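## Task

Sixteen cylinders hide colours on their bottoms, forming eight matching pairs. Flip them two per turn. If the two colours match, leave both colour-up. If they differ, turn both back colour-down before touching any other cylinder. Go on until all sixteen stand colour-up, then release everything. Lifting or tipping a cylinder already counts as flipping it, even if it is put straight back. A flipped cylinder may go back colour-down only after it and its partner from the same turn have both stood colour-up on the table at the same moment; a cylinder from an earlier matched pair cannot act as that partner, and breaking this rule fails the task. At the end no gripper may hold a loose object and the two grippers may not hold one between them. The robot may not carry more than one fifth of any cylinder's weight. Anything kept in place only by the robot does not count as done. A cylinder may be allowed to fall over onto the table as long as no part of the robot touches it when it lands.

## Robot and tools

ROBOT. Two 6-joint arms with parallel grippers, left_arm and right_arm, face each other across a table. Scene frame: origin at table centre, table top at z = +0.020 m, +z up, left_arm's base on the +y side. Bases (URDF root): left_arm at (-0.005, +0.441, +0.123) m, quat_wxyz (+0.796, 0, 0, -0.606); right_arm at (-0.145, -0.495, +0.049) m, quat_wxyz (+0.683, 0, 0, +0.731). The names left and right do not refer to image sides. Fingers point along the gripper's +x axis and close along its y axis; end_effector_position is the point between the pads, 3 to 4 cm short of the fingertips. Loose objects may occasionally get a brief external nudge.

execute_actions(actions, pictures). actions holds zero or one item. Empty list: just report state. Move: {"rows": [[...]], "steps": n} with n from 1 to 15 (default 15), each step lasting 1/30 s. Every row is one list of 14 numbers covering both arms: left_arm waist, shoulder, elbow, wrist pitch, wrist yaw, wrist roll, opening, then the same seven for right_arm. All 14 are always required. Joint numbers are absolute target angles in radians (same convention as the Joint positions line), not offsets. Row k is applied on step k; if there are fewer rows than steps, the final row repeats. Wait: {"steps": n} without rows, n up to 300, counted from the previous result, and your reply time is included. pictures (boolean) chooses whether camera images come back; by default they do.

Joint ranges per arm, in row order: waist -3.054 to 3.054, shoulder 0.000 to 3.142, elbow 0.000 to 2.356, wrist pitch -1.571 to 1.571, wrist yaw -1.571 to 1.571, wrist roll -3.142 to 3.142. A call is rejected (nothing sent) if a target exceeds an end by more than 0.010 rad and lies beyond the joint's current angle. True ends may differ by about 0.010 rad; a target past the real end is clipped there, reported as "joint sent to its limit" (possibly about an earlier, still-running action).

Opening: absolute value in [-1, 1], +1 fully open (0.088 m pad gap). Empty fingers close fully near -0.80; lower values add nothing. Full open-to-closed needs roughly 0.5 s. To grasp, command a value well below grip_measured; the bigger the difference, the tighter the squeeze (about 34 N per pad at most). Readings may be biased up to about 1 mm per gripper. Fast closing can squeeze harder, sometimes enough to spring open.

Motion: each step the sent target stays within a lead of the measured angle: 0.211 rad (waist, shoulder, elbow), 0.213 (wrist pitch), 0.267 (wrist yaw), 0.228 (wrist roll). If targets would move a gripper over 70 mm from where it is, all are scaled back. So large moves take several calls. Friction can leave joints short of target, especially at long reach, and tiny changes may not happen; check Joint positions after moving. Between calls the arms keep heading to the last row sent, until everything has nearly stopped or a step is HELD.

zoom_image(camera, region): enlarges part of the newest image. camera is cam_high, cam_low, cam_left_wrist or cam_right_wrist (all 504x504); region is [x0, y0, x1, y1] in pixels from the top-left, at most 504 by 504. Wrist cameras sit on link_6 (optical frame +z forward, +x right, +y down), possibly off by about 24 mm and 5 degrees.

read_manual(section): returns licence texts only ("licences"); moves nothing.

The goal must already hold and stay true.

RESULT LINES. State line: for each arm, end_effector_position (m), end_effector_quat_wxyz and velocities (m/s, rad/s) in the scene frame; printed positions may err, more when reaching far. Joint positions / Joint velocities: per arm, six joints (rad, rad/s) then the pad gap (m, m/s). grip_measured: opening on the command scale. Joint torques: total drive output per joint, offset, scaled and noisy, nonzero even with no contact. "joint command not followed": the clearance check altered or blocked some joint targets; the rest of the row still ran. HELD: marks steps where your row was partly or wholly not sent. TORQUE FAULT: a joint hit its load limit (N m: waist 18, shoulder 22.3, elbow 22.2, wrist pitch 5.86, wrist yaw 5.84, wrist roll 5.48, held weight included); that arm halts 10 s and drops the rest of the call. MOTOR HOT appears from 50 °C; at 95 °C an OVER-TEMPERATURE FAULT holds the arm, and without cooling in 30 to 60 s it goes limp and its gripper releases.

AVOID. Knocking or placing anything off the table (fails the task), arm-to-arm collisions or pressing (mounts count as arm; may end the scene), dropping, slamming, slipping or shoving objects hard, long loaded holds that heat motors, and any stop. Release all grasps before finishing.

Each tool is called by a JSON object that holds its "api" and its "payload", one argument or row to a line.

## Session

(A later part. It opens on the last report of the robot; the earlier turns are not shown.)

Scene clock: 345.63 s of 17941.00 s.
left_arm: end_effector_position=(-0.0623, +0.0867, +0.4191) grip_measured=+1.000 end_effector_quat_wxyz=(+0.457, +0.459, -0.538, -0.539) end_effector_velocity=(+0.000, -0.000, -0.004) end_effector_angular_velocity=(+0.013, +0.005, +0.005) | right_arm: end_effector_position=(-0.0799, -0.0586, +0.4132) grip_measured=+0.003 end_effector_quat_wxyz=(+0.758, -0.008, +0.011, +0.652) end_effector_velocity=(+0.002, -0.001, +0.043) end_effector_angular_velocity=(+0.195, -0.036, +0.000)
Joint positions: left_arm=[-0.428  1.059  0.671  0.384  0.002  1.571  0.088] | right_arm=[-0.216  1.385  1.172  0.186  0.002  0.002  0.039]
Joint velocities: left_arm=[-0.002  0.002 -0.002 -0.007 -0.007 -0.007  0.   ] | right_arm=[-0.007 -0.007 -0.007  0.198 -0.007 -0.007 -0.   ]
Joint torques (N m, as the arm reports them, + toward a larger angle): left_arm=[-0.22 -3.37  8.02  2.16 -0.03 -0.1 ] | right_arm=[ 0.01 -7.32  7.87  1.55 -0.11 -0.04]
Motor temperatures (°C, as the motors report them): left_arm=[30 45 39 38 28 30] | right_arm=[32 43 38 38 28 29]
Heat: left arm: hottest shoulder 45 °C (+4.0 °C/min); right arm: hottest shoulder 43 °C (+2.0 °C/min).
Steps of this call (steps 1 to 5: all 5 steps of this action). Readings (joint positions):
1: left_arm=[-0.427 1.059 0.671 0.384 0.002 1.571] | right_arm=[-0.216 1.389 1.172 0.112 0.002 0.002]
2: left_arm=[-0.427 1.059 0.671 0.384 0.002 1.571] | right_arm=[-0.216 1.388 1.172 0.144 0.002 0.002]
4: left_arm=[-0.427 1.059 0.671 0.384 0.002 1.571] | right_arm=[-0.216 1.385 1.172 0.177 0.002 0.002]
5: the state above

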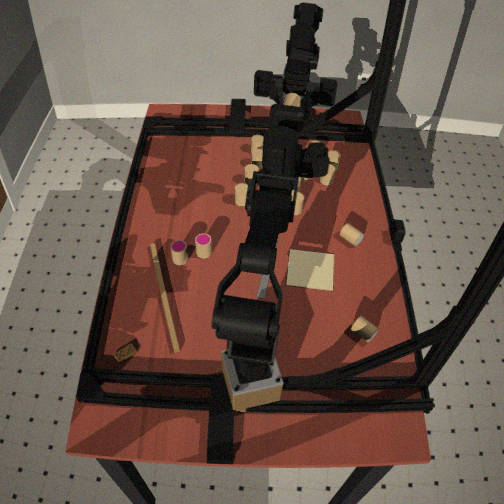

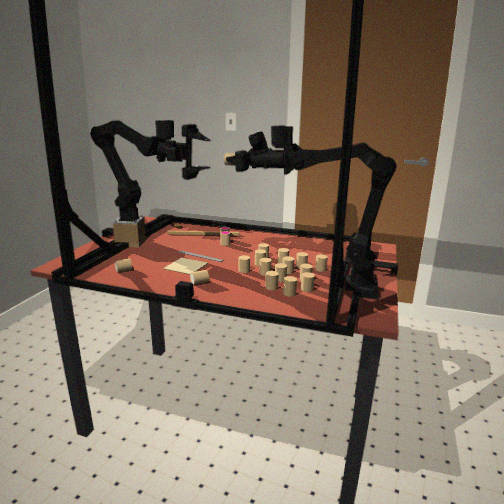

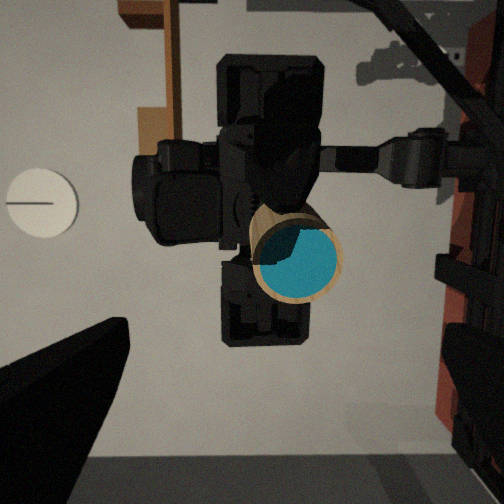

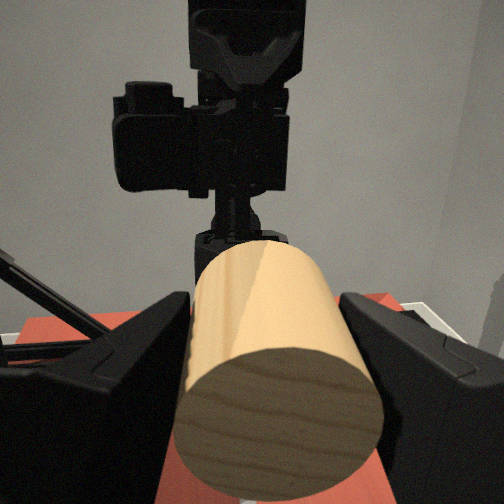

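{"api": "execute_actions", "payload": {
  "actions": [
    {"rows":[[-0.43,1.2,0.77,0.44,0,1.571,0.9,-0.216,1.379,1.172,0.207,0,0,-0.6],[-0.43,1.2,0.77,0.44,0,1.571,0.9,-0.216,1.379,1.172,0.207,0,0,-0.6],[-0.43,1.33,0.86,0.48,0,1.571,0.9,-0.216,1.379,1.172,0.207,0,0,-0.6],[-0.43,1.33,0.86,0.48,0,1.571,0.9,-0.216,1.379,1.172,0.207,0,0,-0.6],[-0.43,1.43,0.93,0.51,0,1.571,0.9,-0.216,1.379,1.172,0.207,0,0,-0.6],[-0.43,1.43,0.93,0.51,0,1.571,0.9,-0.216,1.379,1.172,0.207,0,0,-0.6],[-0.43,1.524,0.997,0.537,0,1.571,0.8,-0.216,1.379,1.172,0.207,0,0,-0.6]],"steps":14}
  ],
  "pictures": false
}}

{"api": "execute_actions", "payload": {
  "actions": [
    {"rows":[[-0.43,1.524,0.997,0.537,0,1.571,-0.6,-0.216,1.379,1.172,0.207,0,0,-0.6]],"steps":11}
  ],
  "pictures": false
}}

{"api": "execute_actions", "payload": {
  "actions": [
    {"rows":[[-0.43,1.524,0.997,0.537,0,1.571,-0.6,-0.216,1.379,1.172,0.207,0,0,0.6]],"steps":9}
  ],
  "pictures": false
}}

{"api": "execute_actions", "payload": {
  "actions": [
    {"rows":[[-0.43,1.43,0.93,0.51,0,1.571,-0.6,-0.216,1.379,1.172,0.207,0,0,0.6],[-0.43,1.33,0.86,0.48,0,1.571,-0.6,-0.216,1.379,1.172,0.207,0,0,0.6],[-0.43,1.2,0.77,0.44,0,1.571,-0.6,-0.216,1.379,1.172,0.207,0,0,0.6],[-0.43,1.058,0.672,0.386,0,1.571,-0.6,-0.216,1.379,1.172,0.207,0,0,0.6]],"steps":8}
  ],
  "pictures": false
}}

{"api": "execute_actions", "payload": {
  "actions": [
    {"rows":[[-0.52,1.058,0.8,-0.87,0,1.571,-0.6,-0.52,1.379,1.5,-1.37,0,0.97,0.4]],"steps":13}
  ],
  "pictures": false
}}

{"api": "execute_actions", "payload": {
  "actions": [
    {"rows":[[-0.52,1.624,0.924,-0.871,0,1.571,-0.6,-0.52,1.379,1.5,-1.37,0,0.97,0.4],[-0.52,1.624,0.924,-0.871,0,1.571,-0.6,-0.52,1.379,1.5,-1.37,0,0.97,0.4],[-0.52,1.624,0.924,-0.871,0,1.571,-0.6,-0.52,2.18,1.985,-1.37,0,0.97,0.4]],"steps":14}
  ],
  "pictures": false
}}

{"api": "execute_actions", "payload": {
  "actions": [
    {"rows":[[-0.52,1.66,0.9,-0.85,0,1.571,-0.6,-0.52,2.18,1.985,-1.37,0,0.97,0.4],[-0.52,1.69,0.88,-0.8,0,1.571,-0.6,-0.52,2.18,1.985,-1.37,0,0.97,0.4],[-0.52,1.72,0.855,-0.75,0,1.571,-0.6,-0.52,2.18,1.985,-1.37,0,0.97,0.4],[-0.52,1.75,0.835,-0.7,0,1.571,-0.6,-0.52,2.18,1.985,-1.37,0,0.97,0.4],[-0.52,1.78,0.815,-0.65,0,1.571,-0.6,-0.52,2.18,1.985,-1.37,0,0.97,0.4],[-0.52,1.805,0.8,-0.6,0,1.571,-0.6,-0.52,2.18,1.985,-1.37,0,0.97,0.4],[-0.52,1.825,0.785,-0.56,0,1.571,-0.6,-0.52,2.18,1.985,-1.37,0,0.97,0.4],[-0.52,1.84,0.775,-0.53,0,1.571,-0.6,-0.52,2.18,1.985,-1.37,0,0.97,0.4],[-0.52,1.852,0.767,-0.5,0,1.571,-0.6,-0.52,2.18,1.985,-1.37,0,0.97,0.4],[-0.52,1.862,0.76,-0.485,0,1.571,-0.6,-0.52,2.18,1.985,-1.37,0,0.97,0.4],[-0.52,1.87,0.757,-0.472,0,1.571,-0.6,-0.52,2.18,1.985,-1.37,0,0.97,0.4]],"steps":15}
  ]
}}

Scene clock: 364.43 s of 17941.00 s.
left_arm: end_effector_position=(-0.0794, -0.0193, +0.4124) grip_measured=+0.804 end_effector_quat_wxyz=(+0.455, +0.462, -0.536, -0.542) end_effector_velocity=(+0.001, -0.008, +0.052) end_effector_angular_velocity=(-0.160, +0.033, +0.020) | right_arm: end_effector_position=(-0.0799, -0.0587, +0.4170) grip_measured=+0.003 end_effector_quat_wxyz=(+0.758, -0.002, +0.004, +0.652) end_effector_velocity=(-0.000, -0.001, -0.007) end_effector_angular_velocity=(-0.030, -0.018, +0.005)
Joint positions: left_arm=[-0.428  1.521  0.978  0.53   0.002  1.571  0.078] | right_arm=[-0.216  1.384  1.172  0.204  0.002  0.001  0.039]
Joint velocities: left_arm=[-0.002  0.007  0.076  0.095 -0.022 -0.007 -0.002] | right_arm=[-0.002 -0.002 -0.007 -0.022 -0.007 -0.022  0.   ]
Joint torques (N m, as the arm reports them, + toward a larger angle): left_arm=[-0.18 -5.98  9.49  2.33 -0.03 -0.09] | right_arm=[ 0.03 -7.13  7.86  1.59 -0.09 -0.03]
Motor temperatures (°C, as the motors report them): left_arm=[30 42 40 40 28 30] | right_arm=[32 42 39 40 28 29]
Heat: left arm: hottest shoulder 42 °C (+0.0 °C/min); right arm: hottest shoulder 42 °C (+0.0 °C/min).
Steps of this call (steps 1 to 30: the robot went on to your last target; steps 31 to 550: nothing new was sent; steps 551 to 564: all 14 steps of this action). Readings (joint positions):
551: left_arm=[-0.428 1.080 0.685 0.392 0.002 1.571] | right_arm=[-0.216 1.384 1.172 0.204 0.002 0.001]
552: left_arm=[-0.428 1.114 0.710 0.415 0.002 1.571] | right_arm=[-0.216 1.384 1.172 0.204 0.002 0.001]
554: left_arm=[-0.428 1.220 0.789 0.453 0.002 1.571] | right_arm=[-0.216 1.384 1.172 0.204 0.002 0.001]
558: left_arm=[-0.428 1.429 0.932 0.511 0.002 1.571] | right_arm=[-0.216 1.384 1.172 0.204 0.002 0.001]
564: the state above

Scene clock: 364.80 s of 17941.00 s.
left_arm: end_effector_position=(-0.0795, -0.0204, +0.4175) grip_measured=+0.024 end_effector_quat_wxyz=(+0.458, +0.458, -0.539, -0.539) end_effector_velocity=(-0.002, +0.001, -0.007) end_effector_angular_velocity=(+0.030, +0.017, -0.010) | right_arm: end_effector_position=(-0.0799, -0.0587, +0.4177) grip_measured=+0.003 end_effector_quat_wxyz=(+0.758, -0.001, +0.002, +0.652) end_effector_velocity=(-0.000, -0.001, +0.001) end_effector_angular_velocity=(-0.001, +0.008, +0.015)
Joint positions: left_arm=[-0.428  1.522  0.989  0.533  0.002  1.571  0.04 ] | right_arm=[-0.216  1.384  1.172  0.207  0.002  0.001  0.039]
Joint velocities: left_arm=[-0.002 -0.002 -0.007 -0.022  0.007 -0.022 -0.   ] | right_arm=[-0.007 -0.002  0.002 -0.007 -0.022  0.007 -0.   ]
Joint torques (N m, as the arm reports them, + toward a larger angle): left_arm=[-0.18 -5.93  8.76  2.32 -0.03 -0.1 ] | right_arm=[-0.02 -7.15  7.8   1.4  -0.11 -0.02]
Motor temperatures (°C, as the motors report them): left_arm=[30 42 40 40 28 30] | right_arm=[32 42 39 40 28 29]
Heat: left arm: hottest shoulder 42 °C (+0.0 °C/min); right arm: hottest shoulder 42 °C (+0.0 °C/min).
Steps of this call (steps 1 to 11: all 11 steps of this action). Readings (joint positions):
1: left_arm=[-0.428 1.521 0.980 0.532 0.002 1.571] | right_arm=[-0.216 1.384 1.172 0.204 0.002 0.001]
2: left_arm=[-0.428 1.521 0.984 0.535 0.002 1.571] | right_arm=[-0.216 1.384 1.172 0.204 0.002 0.001]
4: left_arm=[-0.428 1.521 0.988 0.536 0.002 1.571] | right_arm=[-0.216 1.384 1.172 0.204 0.002 0.001]
8: left_arm=[-0.428 1.522 0.989 0.534 0.002 1.571] | right_arm=[-0.216 1.384 1.172 0.207 0.002 0.001]
11: the state above

Scene clock: 365.10 s of 17941.00 s.
left_arm: end_effector_position=(-0.0795, -0.0204, +0.4176) grip_measured=+0.024 end_effector_quat_wxyz=(+0.458, +0.458, -0.539, -0.539) end_effector_velocity=(-0.002, +0.001, +0.001) end_effector_angular_velocity=(+0.001, -0.008, +0.000) | right_arm: end_effector_position=(-0.0800, -0.0588, +0.4179) grip_measured=+0.444 end_effector_quat_wxyz=(+0.758, -0.001, +0.002, +0.652) end_effector_velocity=(-0.000, -0.001, -0.007) end_effector_angular_velocity=(-0.030, -0.018, +0.005)
Joint positions: left_arm=[-0.428  1.522  0.989  0.534  0.002  1.571  0.04 ] | right_arm=[-0.216  1.384  1.172  0.207  0.001  0.001  0.061]
Joint velocities: left_arm=[-0.007 -0.002  0.002 -0.007 -0.007  0.007  0.   ] | right_arm=[-0.002 -0.002 -0.007 -0.022 -0.007 -0.022  0.174]
Joint torques (N m, as the arm reports them, + toward a larger angle): left_arm=[-0.16 -5.96  8.79  2.26 -0.05 -0.08] | right_arm=[ 0.01 -7.19  7.88  1.41 -0.06  0.  ]
Motor temperatures (°C, as the motors report them): left_arm=[30 42 40 40 28 30] | right_arm=[32 42 39 40 28 29]
Heat: left arm: hottest shoulder 42 °C (+0.0 °C/min); right arm: hottest shoulder 42 °C (+0.0 °C/min).
Steps of this call (steps 1 to 9: all 9 steps of this action). Readings (joint positions):
1: left_arm=[-0.428 1.522 0.989 0.533 0.002 1.571] | right_arm=[-0.216 1.384 1.172 0.207 0.002 0.001]
2: left_arm=[-0.428 1.522 0.989 0.533 0.002 1.571] | right_arm=[-0.216 1.384 1.172 0.207 0.002 0.001]
4: left_arm=[-0.428 1.522 0.989 0.533 0.002 1.571] | right_arm=[-0.216 1.384 1.172 0.208 0.002 0.001]
8: left_arm=[-0.428 1.522 0.989 0.534 0.002 1.571] | right_arm=[-0.216 1.384 1.172 0.207 0.001 0.001]
9: the state above

Scene clock: 365.37 s of 17941.00 s.
left_arm: end_effector_position=(-0.0649, +0.0711, +0.4042) grip_measured=+0.024 end_effector_quat_wxyz=(+0.444, +0.472, -0.527, -0.550) end_effector_velocity=(+0.037, +0.217, +0.200) end_effector_angular_velocity=(-0.674, +0.100, +0.009) | right_arm: end_effector_position=(-0.0800, -0.0588, +0.4179) grip_measured=+0.599 end_effector_quat_wxyz=(+0.758, -0.001, +0.002, +0.652) end_effector_velocity=(+0.002, -0.001, -0.002) end_effector_angular_velocity=(-0.011, -0.021, -0.010)
Joint positions: left_arm=[-0.428  1.138  0.694  0.394  0.002  1.571  0.04 ] | right_arm=[-0.216  1.384  1.172  0.207  0.001  0.001  0.068]
Joint velocities: left_arm=[ 0.002 -1.101 -0.398 -0.022 -0.007  0.007 -0.   ] | right_arm=[-0.002 -0.002 -0.002 -0.007  0.007 -0.022  0.001]
Joint torques (N m, as the arm reports them, + toward a larger angle): left_arm=[-0.14 -3.8   9.1   2.45 -0.03 -0.1 ] | right_arm=[ 0.07 -7.13  7.9   1.41 -0.08 -0.02]
Motor temperatures (°C, as the motors report them): left_arm=[30 42 40 40 28 30] | right_arm=[32 42 39 40 28 29]
Heat: left arm: hottest shoulder 42 °C (-1.0 °C/min); right arm: hottest shoulder 42 °C (+0.0 °C/min).
Steps of this call (steps 1 to 8: all 8 steps of this action). Readings (joint positions):
1: left_arm=[-0.428 1.512 0.982 0.532 0.002 1.571] | right_arm=[-0.216 1.384 1.172 0.207 0.001 0.001]
2: left_arm=[-0.428 1.480 0.956 0.516 0.002 1.571] | right_arm=[-0.216 1.384 1.172 0.207 0.001 0.001]
4: left_arm=[-0.428 1.365 0.846 0.465 0.002 1.571] | right_arm=[-0.216 1.384 1.172 0.207 0.001 0.001]
8: the state above

Scene clock: 365.80 s of 17941.00 s.
left_arm: end_effector_position=(-0.0810, +0.1409, +0.3096) grip_measured=+0.023 end_effector_quat_wxyz=(+0.215, +0.601, -0.373, -0.673) end_effector_velocity=(+0.068, +0.276, -0.332) end_effector_angular_velocity=(+1.942, -0.478, +0.013) | right_arm: end_effector_position=(+0.0310, -0.1334, +0.4157) grip_measured=+0.401 end_effector_quat_wxyz=(+0.807, +0.224, +0.360, +0.410) end_effector_velocity=(-0.078, -0.160, -0.424) end_effector_angular_velocity=(-1.035, +2.667, -0.838)
Joint positions: left_arm=[-0.517  1.06   0.797 -0.445 -0.001  1.571  0.04 ] | right_arm=[-0.521  1.369  1.5   -0.539  0.003  0.8    0.059]
Joint velocities: left_arm=[-0.007 -0.002 -0.002 -2.    -0.007 -0.022 -0.   ] | right_arm=[-0.002  0.012 -0.002 -2.088 -0.007  2.117 -0.001]
Joint torques (N m, as the arm reports them, + toward a larger angle): left_arm=[-0.26 -3.31  8.01  1.65  0.11 -0.08] | right_arm=[ 0.09 -4.81  7.35  1.24 -0.07  0.1 ]
Motor temperatures (°C, as the motors report them): left_arm=[30 42 40 40 28 30] | right_arm=[32 42 39 40 28 29]
Heat: left arm: hottest shoulder 42 °C (-1.0 °C/min); right arm: hottest shoulder 42 °C (+0.0 °C/min).
Steps of this call (steps 1 to 13: all 13 steps of this action). Readings (joint positions):
1: left_arm=[-0.438 1.108 0.707 0.341 -0.006 1.571] | right_arm=[-0.230 1.384 1.196 0.160 -0.013 0.039]
2: left_arm=[-0.462 1.090 0.735 0.272 -0.007 1.571] | right_arm=[-0.265 1.388 1.230 0.110 -0.014 0.089]
4: left_arm=[-0.501 1.069 0.779 0.154 -0.001 1.571] | right_arm=[-0.353 1.393 1.305 0.021 -0.007 0.184]
8: left_arm=[-0.517 1.056 0.797 -0.112 -0.001 1.571] | right_arm=[-0.502 1.386 1.463 -0.215 0.005 0.450]
13: the state above

Scene clock: 366.27 s of 17941.00 s.
left_arm: end_effector_position=(-0.0687, +0.1901, +0.1591) grip_measured=+0.023 end_effector_quat_wxyz=(-0.088, +0.702, -0.087, -0.701) end_effector_velocity=(-0.004, -0.011, +0.009) end_effector_angular_velocity=(-0.033, +0.001, -0.000) | right_arm: end_effector_position=(+0.0404, -0.1139, +0.2290) grip_measured=+0.400 end_effector_quat_wxyz=(+0.739, +0.010, +0.663, +0.117) end_effector_velocity=(+0.020, +0.037, -0.629) end_effector_angular_velocity=(-1.720, +0.824, +0.018)
Joint positions: left_arm=[-0.518  1.621  0.916 -0.867 -0.001  1.571  0.04 ] | right_arm=[-0.521  2.007  1.969 -1.323  0.002  0.966  0.059]
Joint velocities: left_arm=[-0.007  0.002  0.042 -0.007 -0.007 -0.007 -0.   ] | right_arm=[-0.002  1.56   0.071 -0.418  0.007 -0.022 -0.   ]
Joint torques (N m, as the arm reports them, + toward a larger angle): left_arm=[-0.23 -5.01  6.5   0.28  0.14 -0.02] | right_arm=[ 0.04 -8.1   7.16  0.15 -0.04  0.12]
Motor temperatures (°C, as the motors report them): left_arm=[30 42 40 40 28 30] | right_arm=[32 42 39 40 28 29]
Heat: left arm: hottest shoulder 42 °C (-1.0 °C/min); right arm: hottest shoulder 42 °C (-1.0 °C/min).
Steps of this call (steps 1 to 14: all 14 steps of this action). Readings (joint positions):
1: left_arm=[-0.517 1.090 0.816 -0.525 -0.001 1.571] | right_arm=[-0.521 1.371 1.500 -0.609 0.003 0.856]
2: left_arm=[-0.518 1.142 0.849 -0.587 -0.001 1.571] | right_arm=[-0.521 1.374 1.500 -0.676 0.003 0.894]
4: left_arm=[-0.518 1.272 0.903 -0.697 -0.001 1.571] | right_arm=[-0.521 1.459 1.598 -0.825 0.003 0.935]
8: left_arm=[-0.518 1.521 0.916 -0.838 -0.001 1.571] | right_arm=[-0.521 1.699 1.861 -1.074 0.003 0.960]
14: the state above

Scene clock: 366.77 s of 17941.00 s.
left_arm: end_effector_position=(-0.0684, +0.1916, +0.0698) grip_measured=+0.023 end_effector_quat_wxyz=(-0.093, +0.703, -0.082, -0.700) end_effector_velocity=(-0.003, -0.023, -0.003) end_effector_angular_velocity=(-0.112, +0.005, +0.019) | right_arm: end_effector_position=(+0.0402, -0.1144, +0.1568) grip_measured=+0.400 end_effector_quat_wxyz=(+0.704, -0.056, +0.706, +0.051) end_effector_velocity=(-0.003, -0.005, +0.000) end_effector_angular_velocity=(-0.010, +0.029, -0.000)
Joint positions: left_arm=[-0.518  1.864  0.761 -0.485 -0.001  1.571  0.04 ] | right_arm=[-0.521  2.19   1.979 -1.368  0.002  0.967  0.059]
Joint velocities: left_arm=[-0.002  0.007 -0.007  0.125 -0.022 -0.022 -0.   ] | right_arm=[-0.007 -0.002 -0.002 -0.022 -0.022 -0.007 -0.   ]
Joint torques (N m, as the arm reports them, + toward a larger angle): left_arm=[-0.22 -5.13  3.75  0.54  0.13 -0.02] | right_arm=[  0.12 -12.23   6.85  -0.01  -0.05   0.1 ]
Motor temperatures (°C, as the motors report them): left_arm=[30 42 40 40 28 30] | right_arm=[32 42 39 40 28 29]
Heat: left arm: hottest shoulder 42 °C (-1.0 °C/min); right arm: hottest shoulder 42 °C (-1.0 °C/min).
Steps of this call (steps 1 to 15: all 15 steps of this action). Readings (joint positions):
1: left_arm=[-0.518 1.625 0.916 -0.866 -0.001 1.571] | right_arm=[-0.521 2.059 1.971 -1.335 0.002 0.966]
2: left_arm=[-0.518 1.635 0.911 -0.849 -0.001 1.571] | right_arm=[-0.521 2.103 1.973 -1.345 0.002 0.966]
4: left_arm=[-0.518 1.674 0.888 -0.779 -0.001 1.571] | right_arm=[-0.521 2.170 1.971 -1.359 0.002 0.967]
8: left_arm=[-0.518 1.790 0.812 -0.618 -0.001 1.571] | right_arm=[-0.521 2.197 1.970 -1.367 0.002 0.967]
15: the state above

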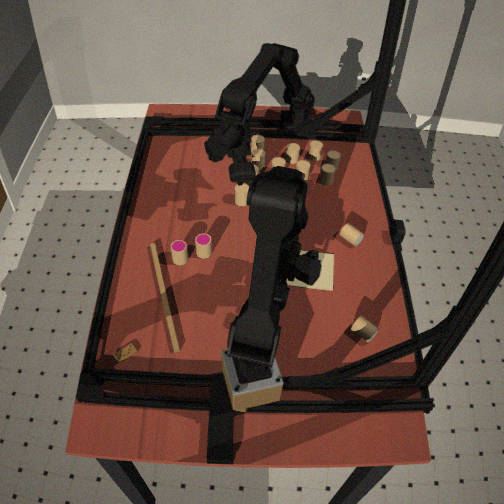

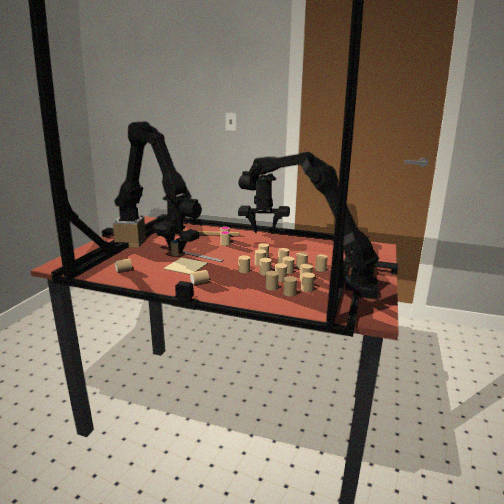

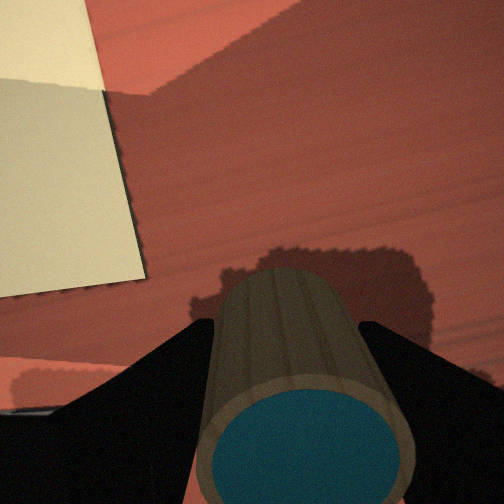

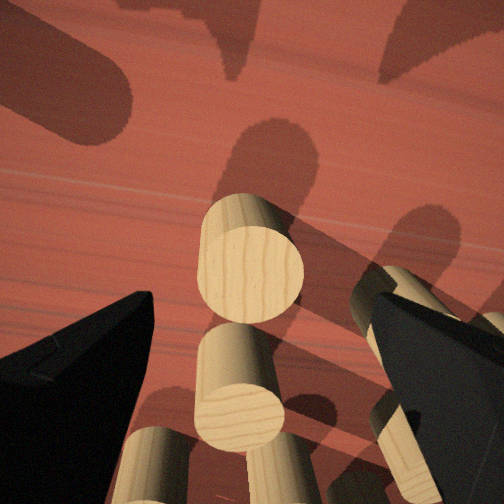

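{"api": "execute_actions", "payload": {
  "actions": [
    {"rows":[[-0.52,1.88,0.753,-0.46,0,1.571,-0.6,-0.503,2.18,1.96,-1.36,0,0.78,0.4],[-0.52,1.888,0.75,-0.45,0,1.571,-0.6,-0.503,2.18,1.96,-1.36,0,0.78,0.4]],"steps":6}
  ],
  "pictures": false
}}

{"api": "execute_actions", "payload": {
  "actions": [
    {"rows":[[-0.52,1.888,0.75,-0.45,0,1.571,0.5,-0.503,2.19,1.93,-1.34,0,0.78,0.4],[-0.52,1.888,0.75,-0.45,0,1.571,0.5,-0.503,2.195,1.9,-1.31,0,0.78,0.4],[-0.52,1.888,0.75,-0.45,0,1.571,0.5,-0.503,2.2,1.865,-1.27,0,0.78,0.4],[-0.52,1.888,0.75,-0.45,0,1.571,0.5,-0.503,2.206,1.83,-1.23,0,0.78,0.4],[-0.52,1.888,0.75,-0.45,0,1.571,0.5,-0.503,2.212,1.795,-1.19,0,0.78,0.4],[-0.52,1.888,0.75,-0.45,0,1.571,0.5,-0.503,2.218,1.76,-1.15,0,0.78,0.4],[-0.52,1.888,0.75,-0.45,0,1.571,0.5,-0.503,2.223,1.73,-1.11,0,0.78,0.4],[-0.52,1.888,0.75,-0.45,0,1.571,0.5,-0.503,2.226,1.705,-1.075,0,0.78,0.4],[-0.52,1.888,0.75,-0.45,0,1.571,0.5,-0.503,2.226,1.687,-1.05,0,0.78,0.4],[-0.52,1.888,0.75,-0.45,0,1.571,0.5,-0.503,2.226,1.687,-1.033,0,0.78,0.4],[-0.52,1.83,0.79,-0.48,0,1.571,0.5,-0.503,2.226,1.687,-1.033,0,0.78,0.4],[-0.52,1.78,0.82,-0.55,0,1.571,0.5,-0.503,2.226,1.687,-1.033,0,0.78,0.4],[-0.52,1.73,0.855,-0.63,0,1.571,0.5,-0.503,2.226,1.687,-1.033,0,0.78,0.4],[-0.52,1.68,0.89,-0.71,0,1.571,0.5,-0.503,2.226,1.687,-1.033,0,0.78,0.4],[-0.52,1.62,0.925,-0.79,0,1.571,0.5,-0.503,2.226,1.687,-1.033,0,0.78,0.4]],"steps":15}
  ],
  "pictures": false
}}

{"api": "execute_actions", "payload": {
  "actions": [
    {"rows":[[-0.52,1.55,0.93,-0.85,0,1.571,0.5,-0.503,2.226,1.687,-1.033,0,0.78,-0.6],[-0.52,1.058,0.93,-0.85,0,1.571,0.5,-0.503,2.226,1.687,-1.033,0,0.78,-0.6],[-0.52,1.058,0.93,-0.85,0,1.571,0.5,-0.503,2.226,1.687,-1.033,0,0.78,-0.6],[-0.52,1.058,0.93,-0.85,0,1.571,0.5,-0.503,2.226,1.687,-1.033,0,0.78,-0.6],[-0.43,1.058,0.9,-0.3,0,1.571,1,-0.503,2.226,1.687,-1.033,0,0.78,-0.6]],"steps":10}
  ],
  "pictures": false
}}

{"api": "execute_actions", "payload": {
  "actions": [
    {"rows":[[-0.43,1.058,0.672,0.386,0,1.571,1,-0.503,2.2,1.74,-1.05,0,0.78,-0.6],[-0.43,1.058,0.672,0.386,0,1.571,1,-0.503,2.185,1.8,-1.11,0,0.78,-0.6],[-0.43,1.058,0.672,0.386,0,1.571,1,-0.503,2.17,1.86,-1.18,0,0.78,-0.6],[-0.43,1.058,0.672,0.386,0,1.571,1,-0.503,2.155,1.92,-1.25,0,0.78,-0.6],[-0.43,1.058,0.672,0.386,0,1.571,1,-0.503,2.14,1.97,-1.32,0,0.78,-0.6],[-0.43,1.058,0.672,0.386,0,1.571,1,-0.503,2.05,1.97,-1.35,0,0.78,-0.6],[-0.43,1.058,0.672,0.386,0,1.571,1,-0.503,1.9,1.97,-1.35,0,0.6,-0.6],[-0.43,1.058,0.672,0.386,0,1.571,1,-0.503,1.379,1.9,-1.3,0,0,-0.6],[-0.43,1.058,0.672,0.386,0,1.571,1,-0.4,1.379,1.8,-1.2,0,0,-0.6],[-0.43,1.058,0.672,0.386,0,1.571,1,-0.216,1.379,1.5,-1.0,0,0,-0.6]],"steps":15}
  ],
  "pictures": false
}}

{"api": "execute_actions", "payload": {
  "actions": [
    {"rows":[[-0.43,1.058,0.672,0.386,0,1.571,1,-0.216,1.379,1.172,0.207,0,0,-0.6]],"steps":15}
  ],
  "pictures": false
}}

{"api": "execute_actions", "payload": {
  "actions": [
    {"rows":[[-0.43,1.058,0.672,0.386,0,1.571,1,-0.216,1.379,1.172,0.207,0,0,-0.6]],"steps":8}
  ]
}}

Scene clock: 380.80 s of 17941.00 s.
left_arm: end_effector_position=(-0.0690, +0.1895, +0.0656) grip_measured=+0.018 end_effector_quat_wxyz=(-0.090, +0.702, -0.086, -0.701) end_effector_velocity=(+0.003, +0.002, -0.001) end_effector_angular_velocity=(+0.006, -0.024, +0.005) | right_arm: end_effector_position=(+0.0338, -0.1125, +0.1550) grip_measured=+0.400 end_effector_quat_wxyz=(+0.696, -0.121, +0.699, +0.113) end_effector_velocity=(-0.025, +0.004, -0.009) end_effector_angular_velocity=(-0.031, +0.009, +0.303)
Joint positions: left_arm=[-0.518  1.878  0.757 -0.456 -0.001  1.571  0.04 ] | right_arm=[-0.505  2.188  1.97  -1.363  0.002  0.801  0.059]
Joint velocities: left_arm=[-0.002  0.002 -0.002 -0.007 -0.022 -0.007 -0.   ] | right_arm=[ 0.061 -0.002 -0.042  0.007  0.007 -0.242  0.   ]
Joint torques (N m, as the arm reports them, + toward a larger angle): left_arm=[-0.19 -4.59  3.28  0.66  0.13 -0.03] | right_arm=[ -0.26 -12.03   5.52   0.22  -0.06  -0.09]
Motor temperatures (°C, as the motors report them): left_arm=[30 42 39 37 28 30] | right_arm=[32 45 39 39 28 29]
Heat: left arm: hottest shoulder 42 °C (-1.0 °C/min); right arm: hottest shoulder 45 °C (+2.0 °C/min).
Steps of this call (steps 1 to 30: the robot went on to your last target; steps 31 to 415: nothing new was sent; steps 416 to 421: all 6 steps of this action). Readings (joint positions):
416: left_arm=[-0.518 1.866 0.760 -0.471 -0.001 1.571] | right_arm=[-0.520 2.188 1.979 -1.368 0.002 0.927]
417: left_arm=[-0.518 1.869 0.758 -0.465 -0.001 1.571] | right_arm=[-0.518 2.188 1.977 -1.367 0.002 0.876]
419: left_arm=[-0.518 1.877 0.757 -0.456 -0.001 1.571] | right_arm=[-0.511 2.188 1.973 -1.364 0.002 0.824]
421: the state above

Scene clock: 381.30 s of 17941.00 s.
left_arm: end_effector_position=(-0.0710, +0.1817, +0.1109) grip_measured=+0.496 end_effector_quat_wxyz=(-0.085, +0.702, -0.091, -0.702) end_effector_velocity=(-0.030, -0.119, +0.547) end_effector_angular_velocity=(-0.534, +0.128, +0.005) | right_arm: end_effector_position=(+0.0320, -0.1139, +0.0709) grip_measured=+0.400 end_effector_quat_wxyz=(+0.695, -0.126, +0.697, +0.122) end_effector_velocity=(+0.009, +0.024, -0.001) end_effector_angular_velocity=(+0.112, -0.044, +0.024)
Joint positions: left_arm=[-0.518  1.753  0.84  -0.649 -0.001  1.571  0.063] | right_arm=[-0.503  2.225  1.691 -1.044  0.002  0.783  0.059]
Joint velocities: left_arm=[-0.002 -1.453  0.965 -1.868 -0.007 -0.007  0.002] | right_arm=[ 0.002 -0.002 -0.007  0.125 -0.007 -0.022  0.   ]
Joint torques (N m, as the arm reports them, + toward a larger angle): left_arm=[-0.18 -8.27  7.15  0.35  0.13 -0.05] | right_arm=[ -0.07 -10.97   5.59   0.26  -0.06  -0.09]
Motor temperatures (°C, as the motors report them): left_arm=[30 42 39 37 28 30] | right_arm=[32 45 39 39 28 29]
Heat: left arm: hottest shoulder 42 °C (-1.0 °C/min); right arm: hottest shoulder 45 °C (+2.0 °C/min).
Steps of this call (steps 1 to 15: all 15 steps of this action). Readings (joint positions):
1: left_arm=[-0.518 1.878 0.757 -0.456 -0.001 1.571] | right_arm=[-0.504 2.188 1.963 -1.356 0.002 0.795]
2: left_arm=[-0.518 1.878 0.757 -0.456 -0.001 1.571] | right_arm=[-0.503 2.188 1.951 -1.343 0.002 0.791]
4: left_arm=[-0.518 1.878 0.757 -0.455 -0.001 1.571] | right_arm=[-0.503 2.188 1.909 -1.292 0.002 0.787]
8: left_arm=[-0.518 1.881 0.755 -0.451 -0.001 1.571] | right_arm=[-0.503 2.198 1.779 -1.156 0.002 0.784]
15: the state above

Scene clock: 381.63 s of 17941.00 s.
left_arm: end_effector_position=(-0.0618, +0.1134, +0.3201) grip_measured=+0.968 end_effector_quat_wxyz=(+0.234, +0.617, -0.344, -0.668) end_effector_velocity=(+0.008, -0.152, +0.747) end_effector_angular_velocity=(-3.265, +0.568, +0.104) | right_arm: end_effector_position=(+0.0327, -0.1120, +0.0708) grip_measured=+0.006 end_effector_quat_wxyz=(+0.697, -0.124, +0.695, +0.125) end_effector_velocity=(+0.001, -0.002, +0.002) end_effector_angular_velocity=(-0.005, -0.006, +0.020)
Joint positions: left_arm=[-0.439  1.168  0.908 -0.466  0.003  1.57   0.086] | right_arm=[-0.503  2.225  1.691 -1.034  0.001  0.783  0.039]
Joint velocities: left_arm=[ 0.105 -1.389 -0.002  1.927  0.007 -0.007  0.013] | right_arm=[-0.002 -0.007 -0.002 -0.007  0.007 -0.022 -0.   ]
Joint torques (N m, as the arm reports them, + toward a larger angle): left_arm=[-0.13 -3.81  6.72  1.99 -0.05 -0.06] | right_arm=[  0.   -10.92   5.57   0.18  -0.02  -0.08]
Motor temperatures (°C, as the motors report them): left_arm=[30 42 39 37 28 30] | right_arm=[32 45 39 39 28 29]
Heat: left arm: hottest shoulder 42 °C (-1.0 °C/min); right arm: hottest shoulder 45 °C (+2.0 °C/min).
Steps of this call (steps 1 to 10: all 10 steps of this action). Readings (joint positions):
1: left_arm=[-0.518 1.698 0.869 -0.706 -0.001 1.571] | right_arm=[-0.503 2.225 1.691 -1.039 0.002 0.783]
2: left_arm=[-0.518 1.636 0.892 -0.752 -0.001 1.571] | right_arm=[-0.503 2.225 1.691 -1.037 0.002 0.783]
4: left_arm=[-0.518 1.502 0.917 -0.803 -0.001 1.571] | right_arm=[-0.503 2.225 1.691 -1.036 0.001 0.783]
8: left_arm=[-0.453 1.268 0.908 -0.577 0.003 1.570] | right_arm=[-0.503 2.225 1.691 -1.035 0.001 0.783]
10: the state above

Scene clock: 382.13 s of 17941.00 s.
left_arm: end_effector_position=(-0.0641, +0.0874, +0.4153) grip_measured=+1.000 end_effector_quat_wxyz=(+0.451, +0.463, -0.534, -0.545) end_effector_velocity=(+0.002, -0.000, +0.051) end_effector_angular_velocity=(-0.230, +0.030, +0.019) | right_arm: end_effector_position=(-0.0706, -0.0998, +0.2320) grip_measured=+0.008 end_effector_quat_wxyz=(+0.682, -0.260, +0.504, +0.462) end_effector_velocity=(-0.576, -0.295, +0.132) end_effector_angular_velocity=(+0.089, -0.636, +3.232)
Joint positions: left_arm=[-0.433  1.057  0.672  0.362  0.003  1.571  0.088] | right_arm=[-0.256  1.76   1.609 -1.037 -0.004  0.29   0.039]
Joint velocities: left_arm=[-0.002 -0.007 -0.002  0.227 -0.022  0.007  0.   ] | right_arm=[ 1.194 -1.673 -1.541  0.066 -0.198 -2.117 -0.   ]
Joint torques (N m, as the arm reports them, + toward a larger angle): left_arm=[ 0.24 -3.22  7.88  2.06 -0.07 -0.07] | right_arm=[ -3.57 -11.9    6.91   0.8    0.26  -0.03]
Motor temperatures (°C, as the motors report them): left_arm=[30 42 39 37 28 30] | right_arm=[32 45 39 38 28 29]
Heat: left arm: hottest shoulder 42 °C (-1.0 °C/min); right arm: hottest shoulder 45 °C (+2.0 °C/min).
Steps of this call (steps 1 to 15: all 15 steps of this action). Readings (joint positions):
1: left_arm=[-0.436 1.125 0.876 -0.372 0.003 1.570] | right_arm=[-0.503 2.225 1.696 -1.038 0.001 0.783]
2: left_arm=[-0.435 1.084 0.834 -0.295 0.003 1.570] | right_arm=[-0.503 2.225 1.714 -1.058 0.001 0.783]
4: left_arm=[-0.434 1.048 0.750 -0.182 0.003 1.571] | right_arm=[-0.503 2.224 1.784 -1.142 0.001 0.783]
8: left_arm=[-0.433 1.070 0.672 0.064 0.003 1.571] | right_arm=[-0.503 2.133 1.890 -1.259 0.001 0.707]
15: the state above

Scene clock: 382.63 s of 17941.00 s.
left_arm: end_effector_position=(-0.0641, +0.0873, +0.4202) grip_measured=+1.000 end_effector_quat_wxyz=(+0.457, +0.457, -0.540, -0.540) end_effector_velocity=(-0.002, -0.000, -0.001) end_effector_angular_velocity=(+0.008, +0.006, -0.010) | right_arm: end_effector_position=(-0.0817, -0.0656, +0.3569) grip_measured=+0.008 end_effector_quat_wxyz=(+0.749, -0.092, +0.110, +0.647) end_effector_velocity=(+0.018, +0.120, +0.412) end_effector_angular_velocity=(+1.946, -0.310, +0.011)
Joint positions: left_arm=[-0.433  1.057  0.672  0.384  0.003  1.571  0.088] | right_arm=[-0.216  1.391  1.177 -0.073 -0.002  0.004  0.039]
Joint velocities: left_arm=[-0.002  0.002  0.002 -0.007  0.007 -0.007  0.   ] | right_arm=[-0.002 -0.002 -0.002  1.971 -0.007 -0.022 -0.   ]
Joint torques (N m, as the arm reports them, + toward a larger angle): left_arm=[ 0.2  -3.21  7.82  2.14 -0.08 -0.09] | right_arm=[-0.02 -8.01  7.35  1.63  0.02 -0.07]
Motor temperatures (°C, as the motors report them): left_arm=[30 42 39 37 28 30] | right_arm=[32 45 39 39 28 29]
Heat: left arm: hottest shoulder 42 °C (-1.0 °C/min); right arm: hottest shoulder 45 °C (+2.0 °C/min).
Steps of this call (steps 1 to 15: all 15 steps of this action). Readings (joint positions):
1: left_arm=[-0.433 1.057 0.672 0.368 0.003 1.571] | right_arm=[-0.224 1.701 1.545 -0.991 -0.008 0.218]
2: left_arm=[-0.433 1.057 0.672 0.371 0.003 1.571] | right_arm=[-0.205 1.639 1.477 -0.915 -0.009 0.150]
4: left_arm=[-0.433 1.057 0.672 0.379 0.003 1.571] | right_arm=[-0.201 1.519 1.355 -0.782 -0.007 0.068]
8: left_arm=[-0.433 1.057 0.672 0.383 0.003 1.571] | right_arm=[-0.216 1.394 1.212 -0.530 -0.002 0.016]
15: the state above

Scene clock: 382.90 s of 17941.00 s.
left_arm: end_effector_position=(-0.0640, +0.0873, +0.4202) grip_measured=+1.000 end_effector_quat_wxyz=(+0.457, +0.457, -0.540, -0.540) end_effector_velocity=(+0.002, -0.000, +0.000) end_effector_angular_velocity=(+0.004, +0.007, +0.020) | right_arm: end_effector_position=(-0.0806, -0.0584, +0.4165) grip_measured=+0.005 end_effector_quat_wxyz=(+0.757, -0.004, +0.007, +0.653) end_effector_velocity=(-0.002, +0.001, +0.022) end_effector_angular_velocity=(+0.103, -0.022, +0.020)
Joint positions: left_arm=[-0.432  1.057  0.672  0.384  0.003  1.571  0.088] | right_arm=[-0.216  1.385  1.177  0.192 -0.002  0.003  0.039]
Joint velocities: left_arm=[-0.002 -0.002  0.002 -0.007 -0.022 -0.007  0.   ] | right_arm=[-0.002  0.002 -0.002  0.11  -0.022 -0.007 -0.   ]
Joint torques (N m, as the arm reports them, + toward a larger angle): left_arm=[ 0.25 -3.21  7.88  2.13 -0.07 -0.1 ] | right_arm=[-0.05 -7.23  7.32  1.65  0.02 -0.06]
Motor temperatures (°C, as the motors report them): left_arm=[30 42 39 38 28 30] | right_arm=[32 45 39 39 28 29]
Heat: left arm: hottest shoulder 42 °C (-1.0 °C/min); right arm: hottest shoulder 45 °C (+2.0 °C/min).
Steps of this call (steps 1 to 8: all 8 steps of this action). Readings (joint positions):
1: left_arm=[-0.433 1.057 0.672 0.384 0.003 1.571] | right_arm=[-0.216 1.391 1.177 -0.008 -0.002 0.004]
2: left_arm=[-0.432 1.057 0.672 0.384 0.003 1.571] | right_arm=[-0.216 1.391 1.177 0.057 -0.002 0.003]
4: left_arm=[-0.432 1.057 0.672 0.384 0.003 1.571] | right_arm=[-0.216 1.390 1.177 0.143 -0.002 0.003]
8: the state above

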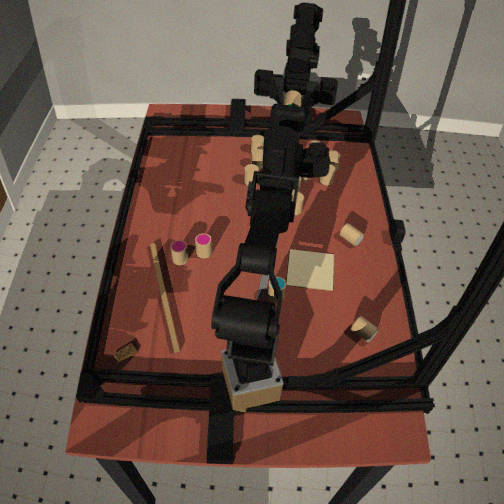

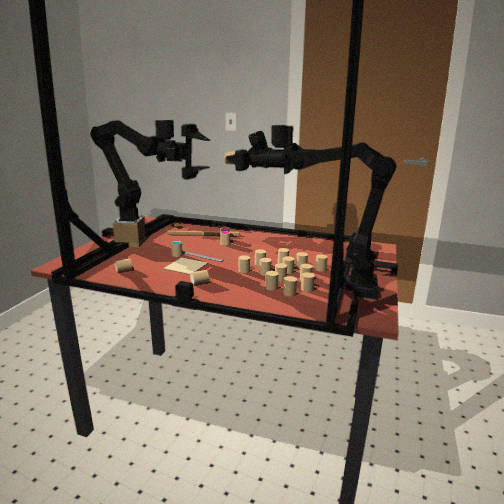

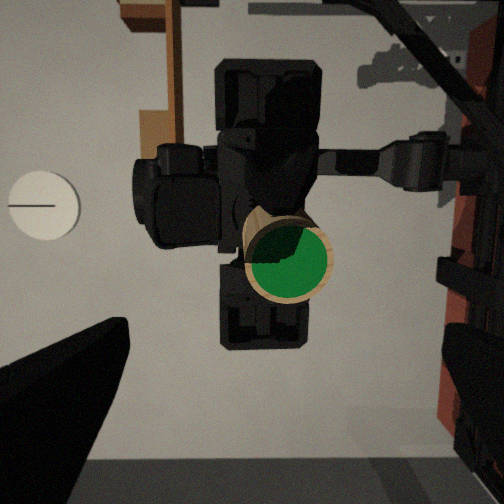

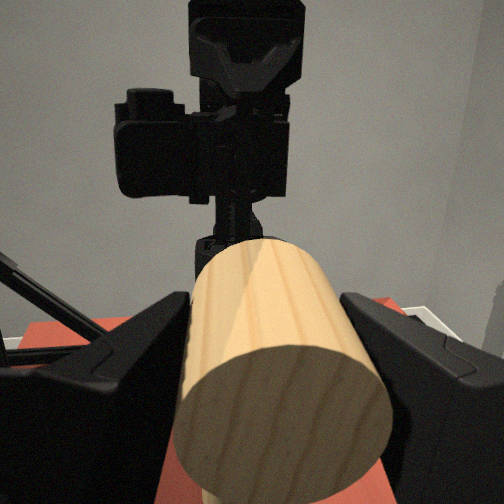

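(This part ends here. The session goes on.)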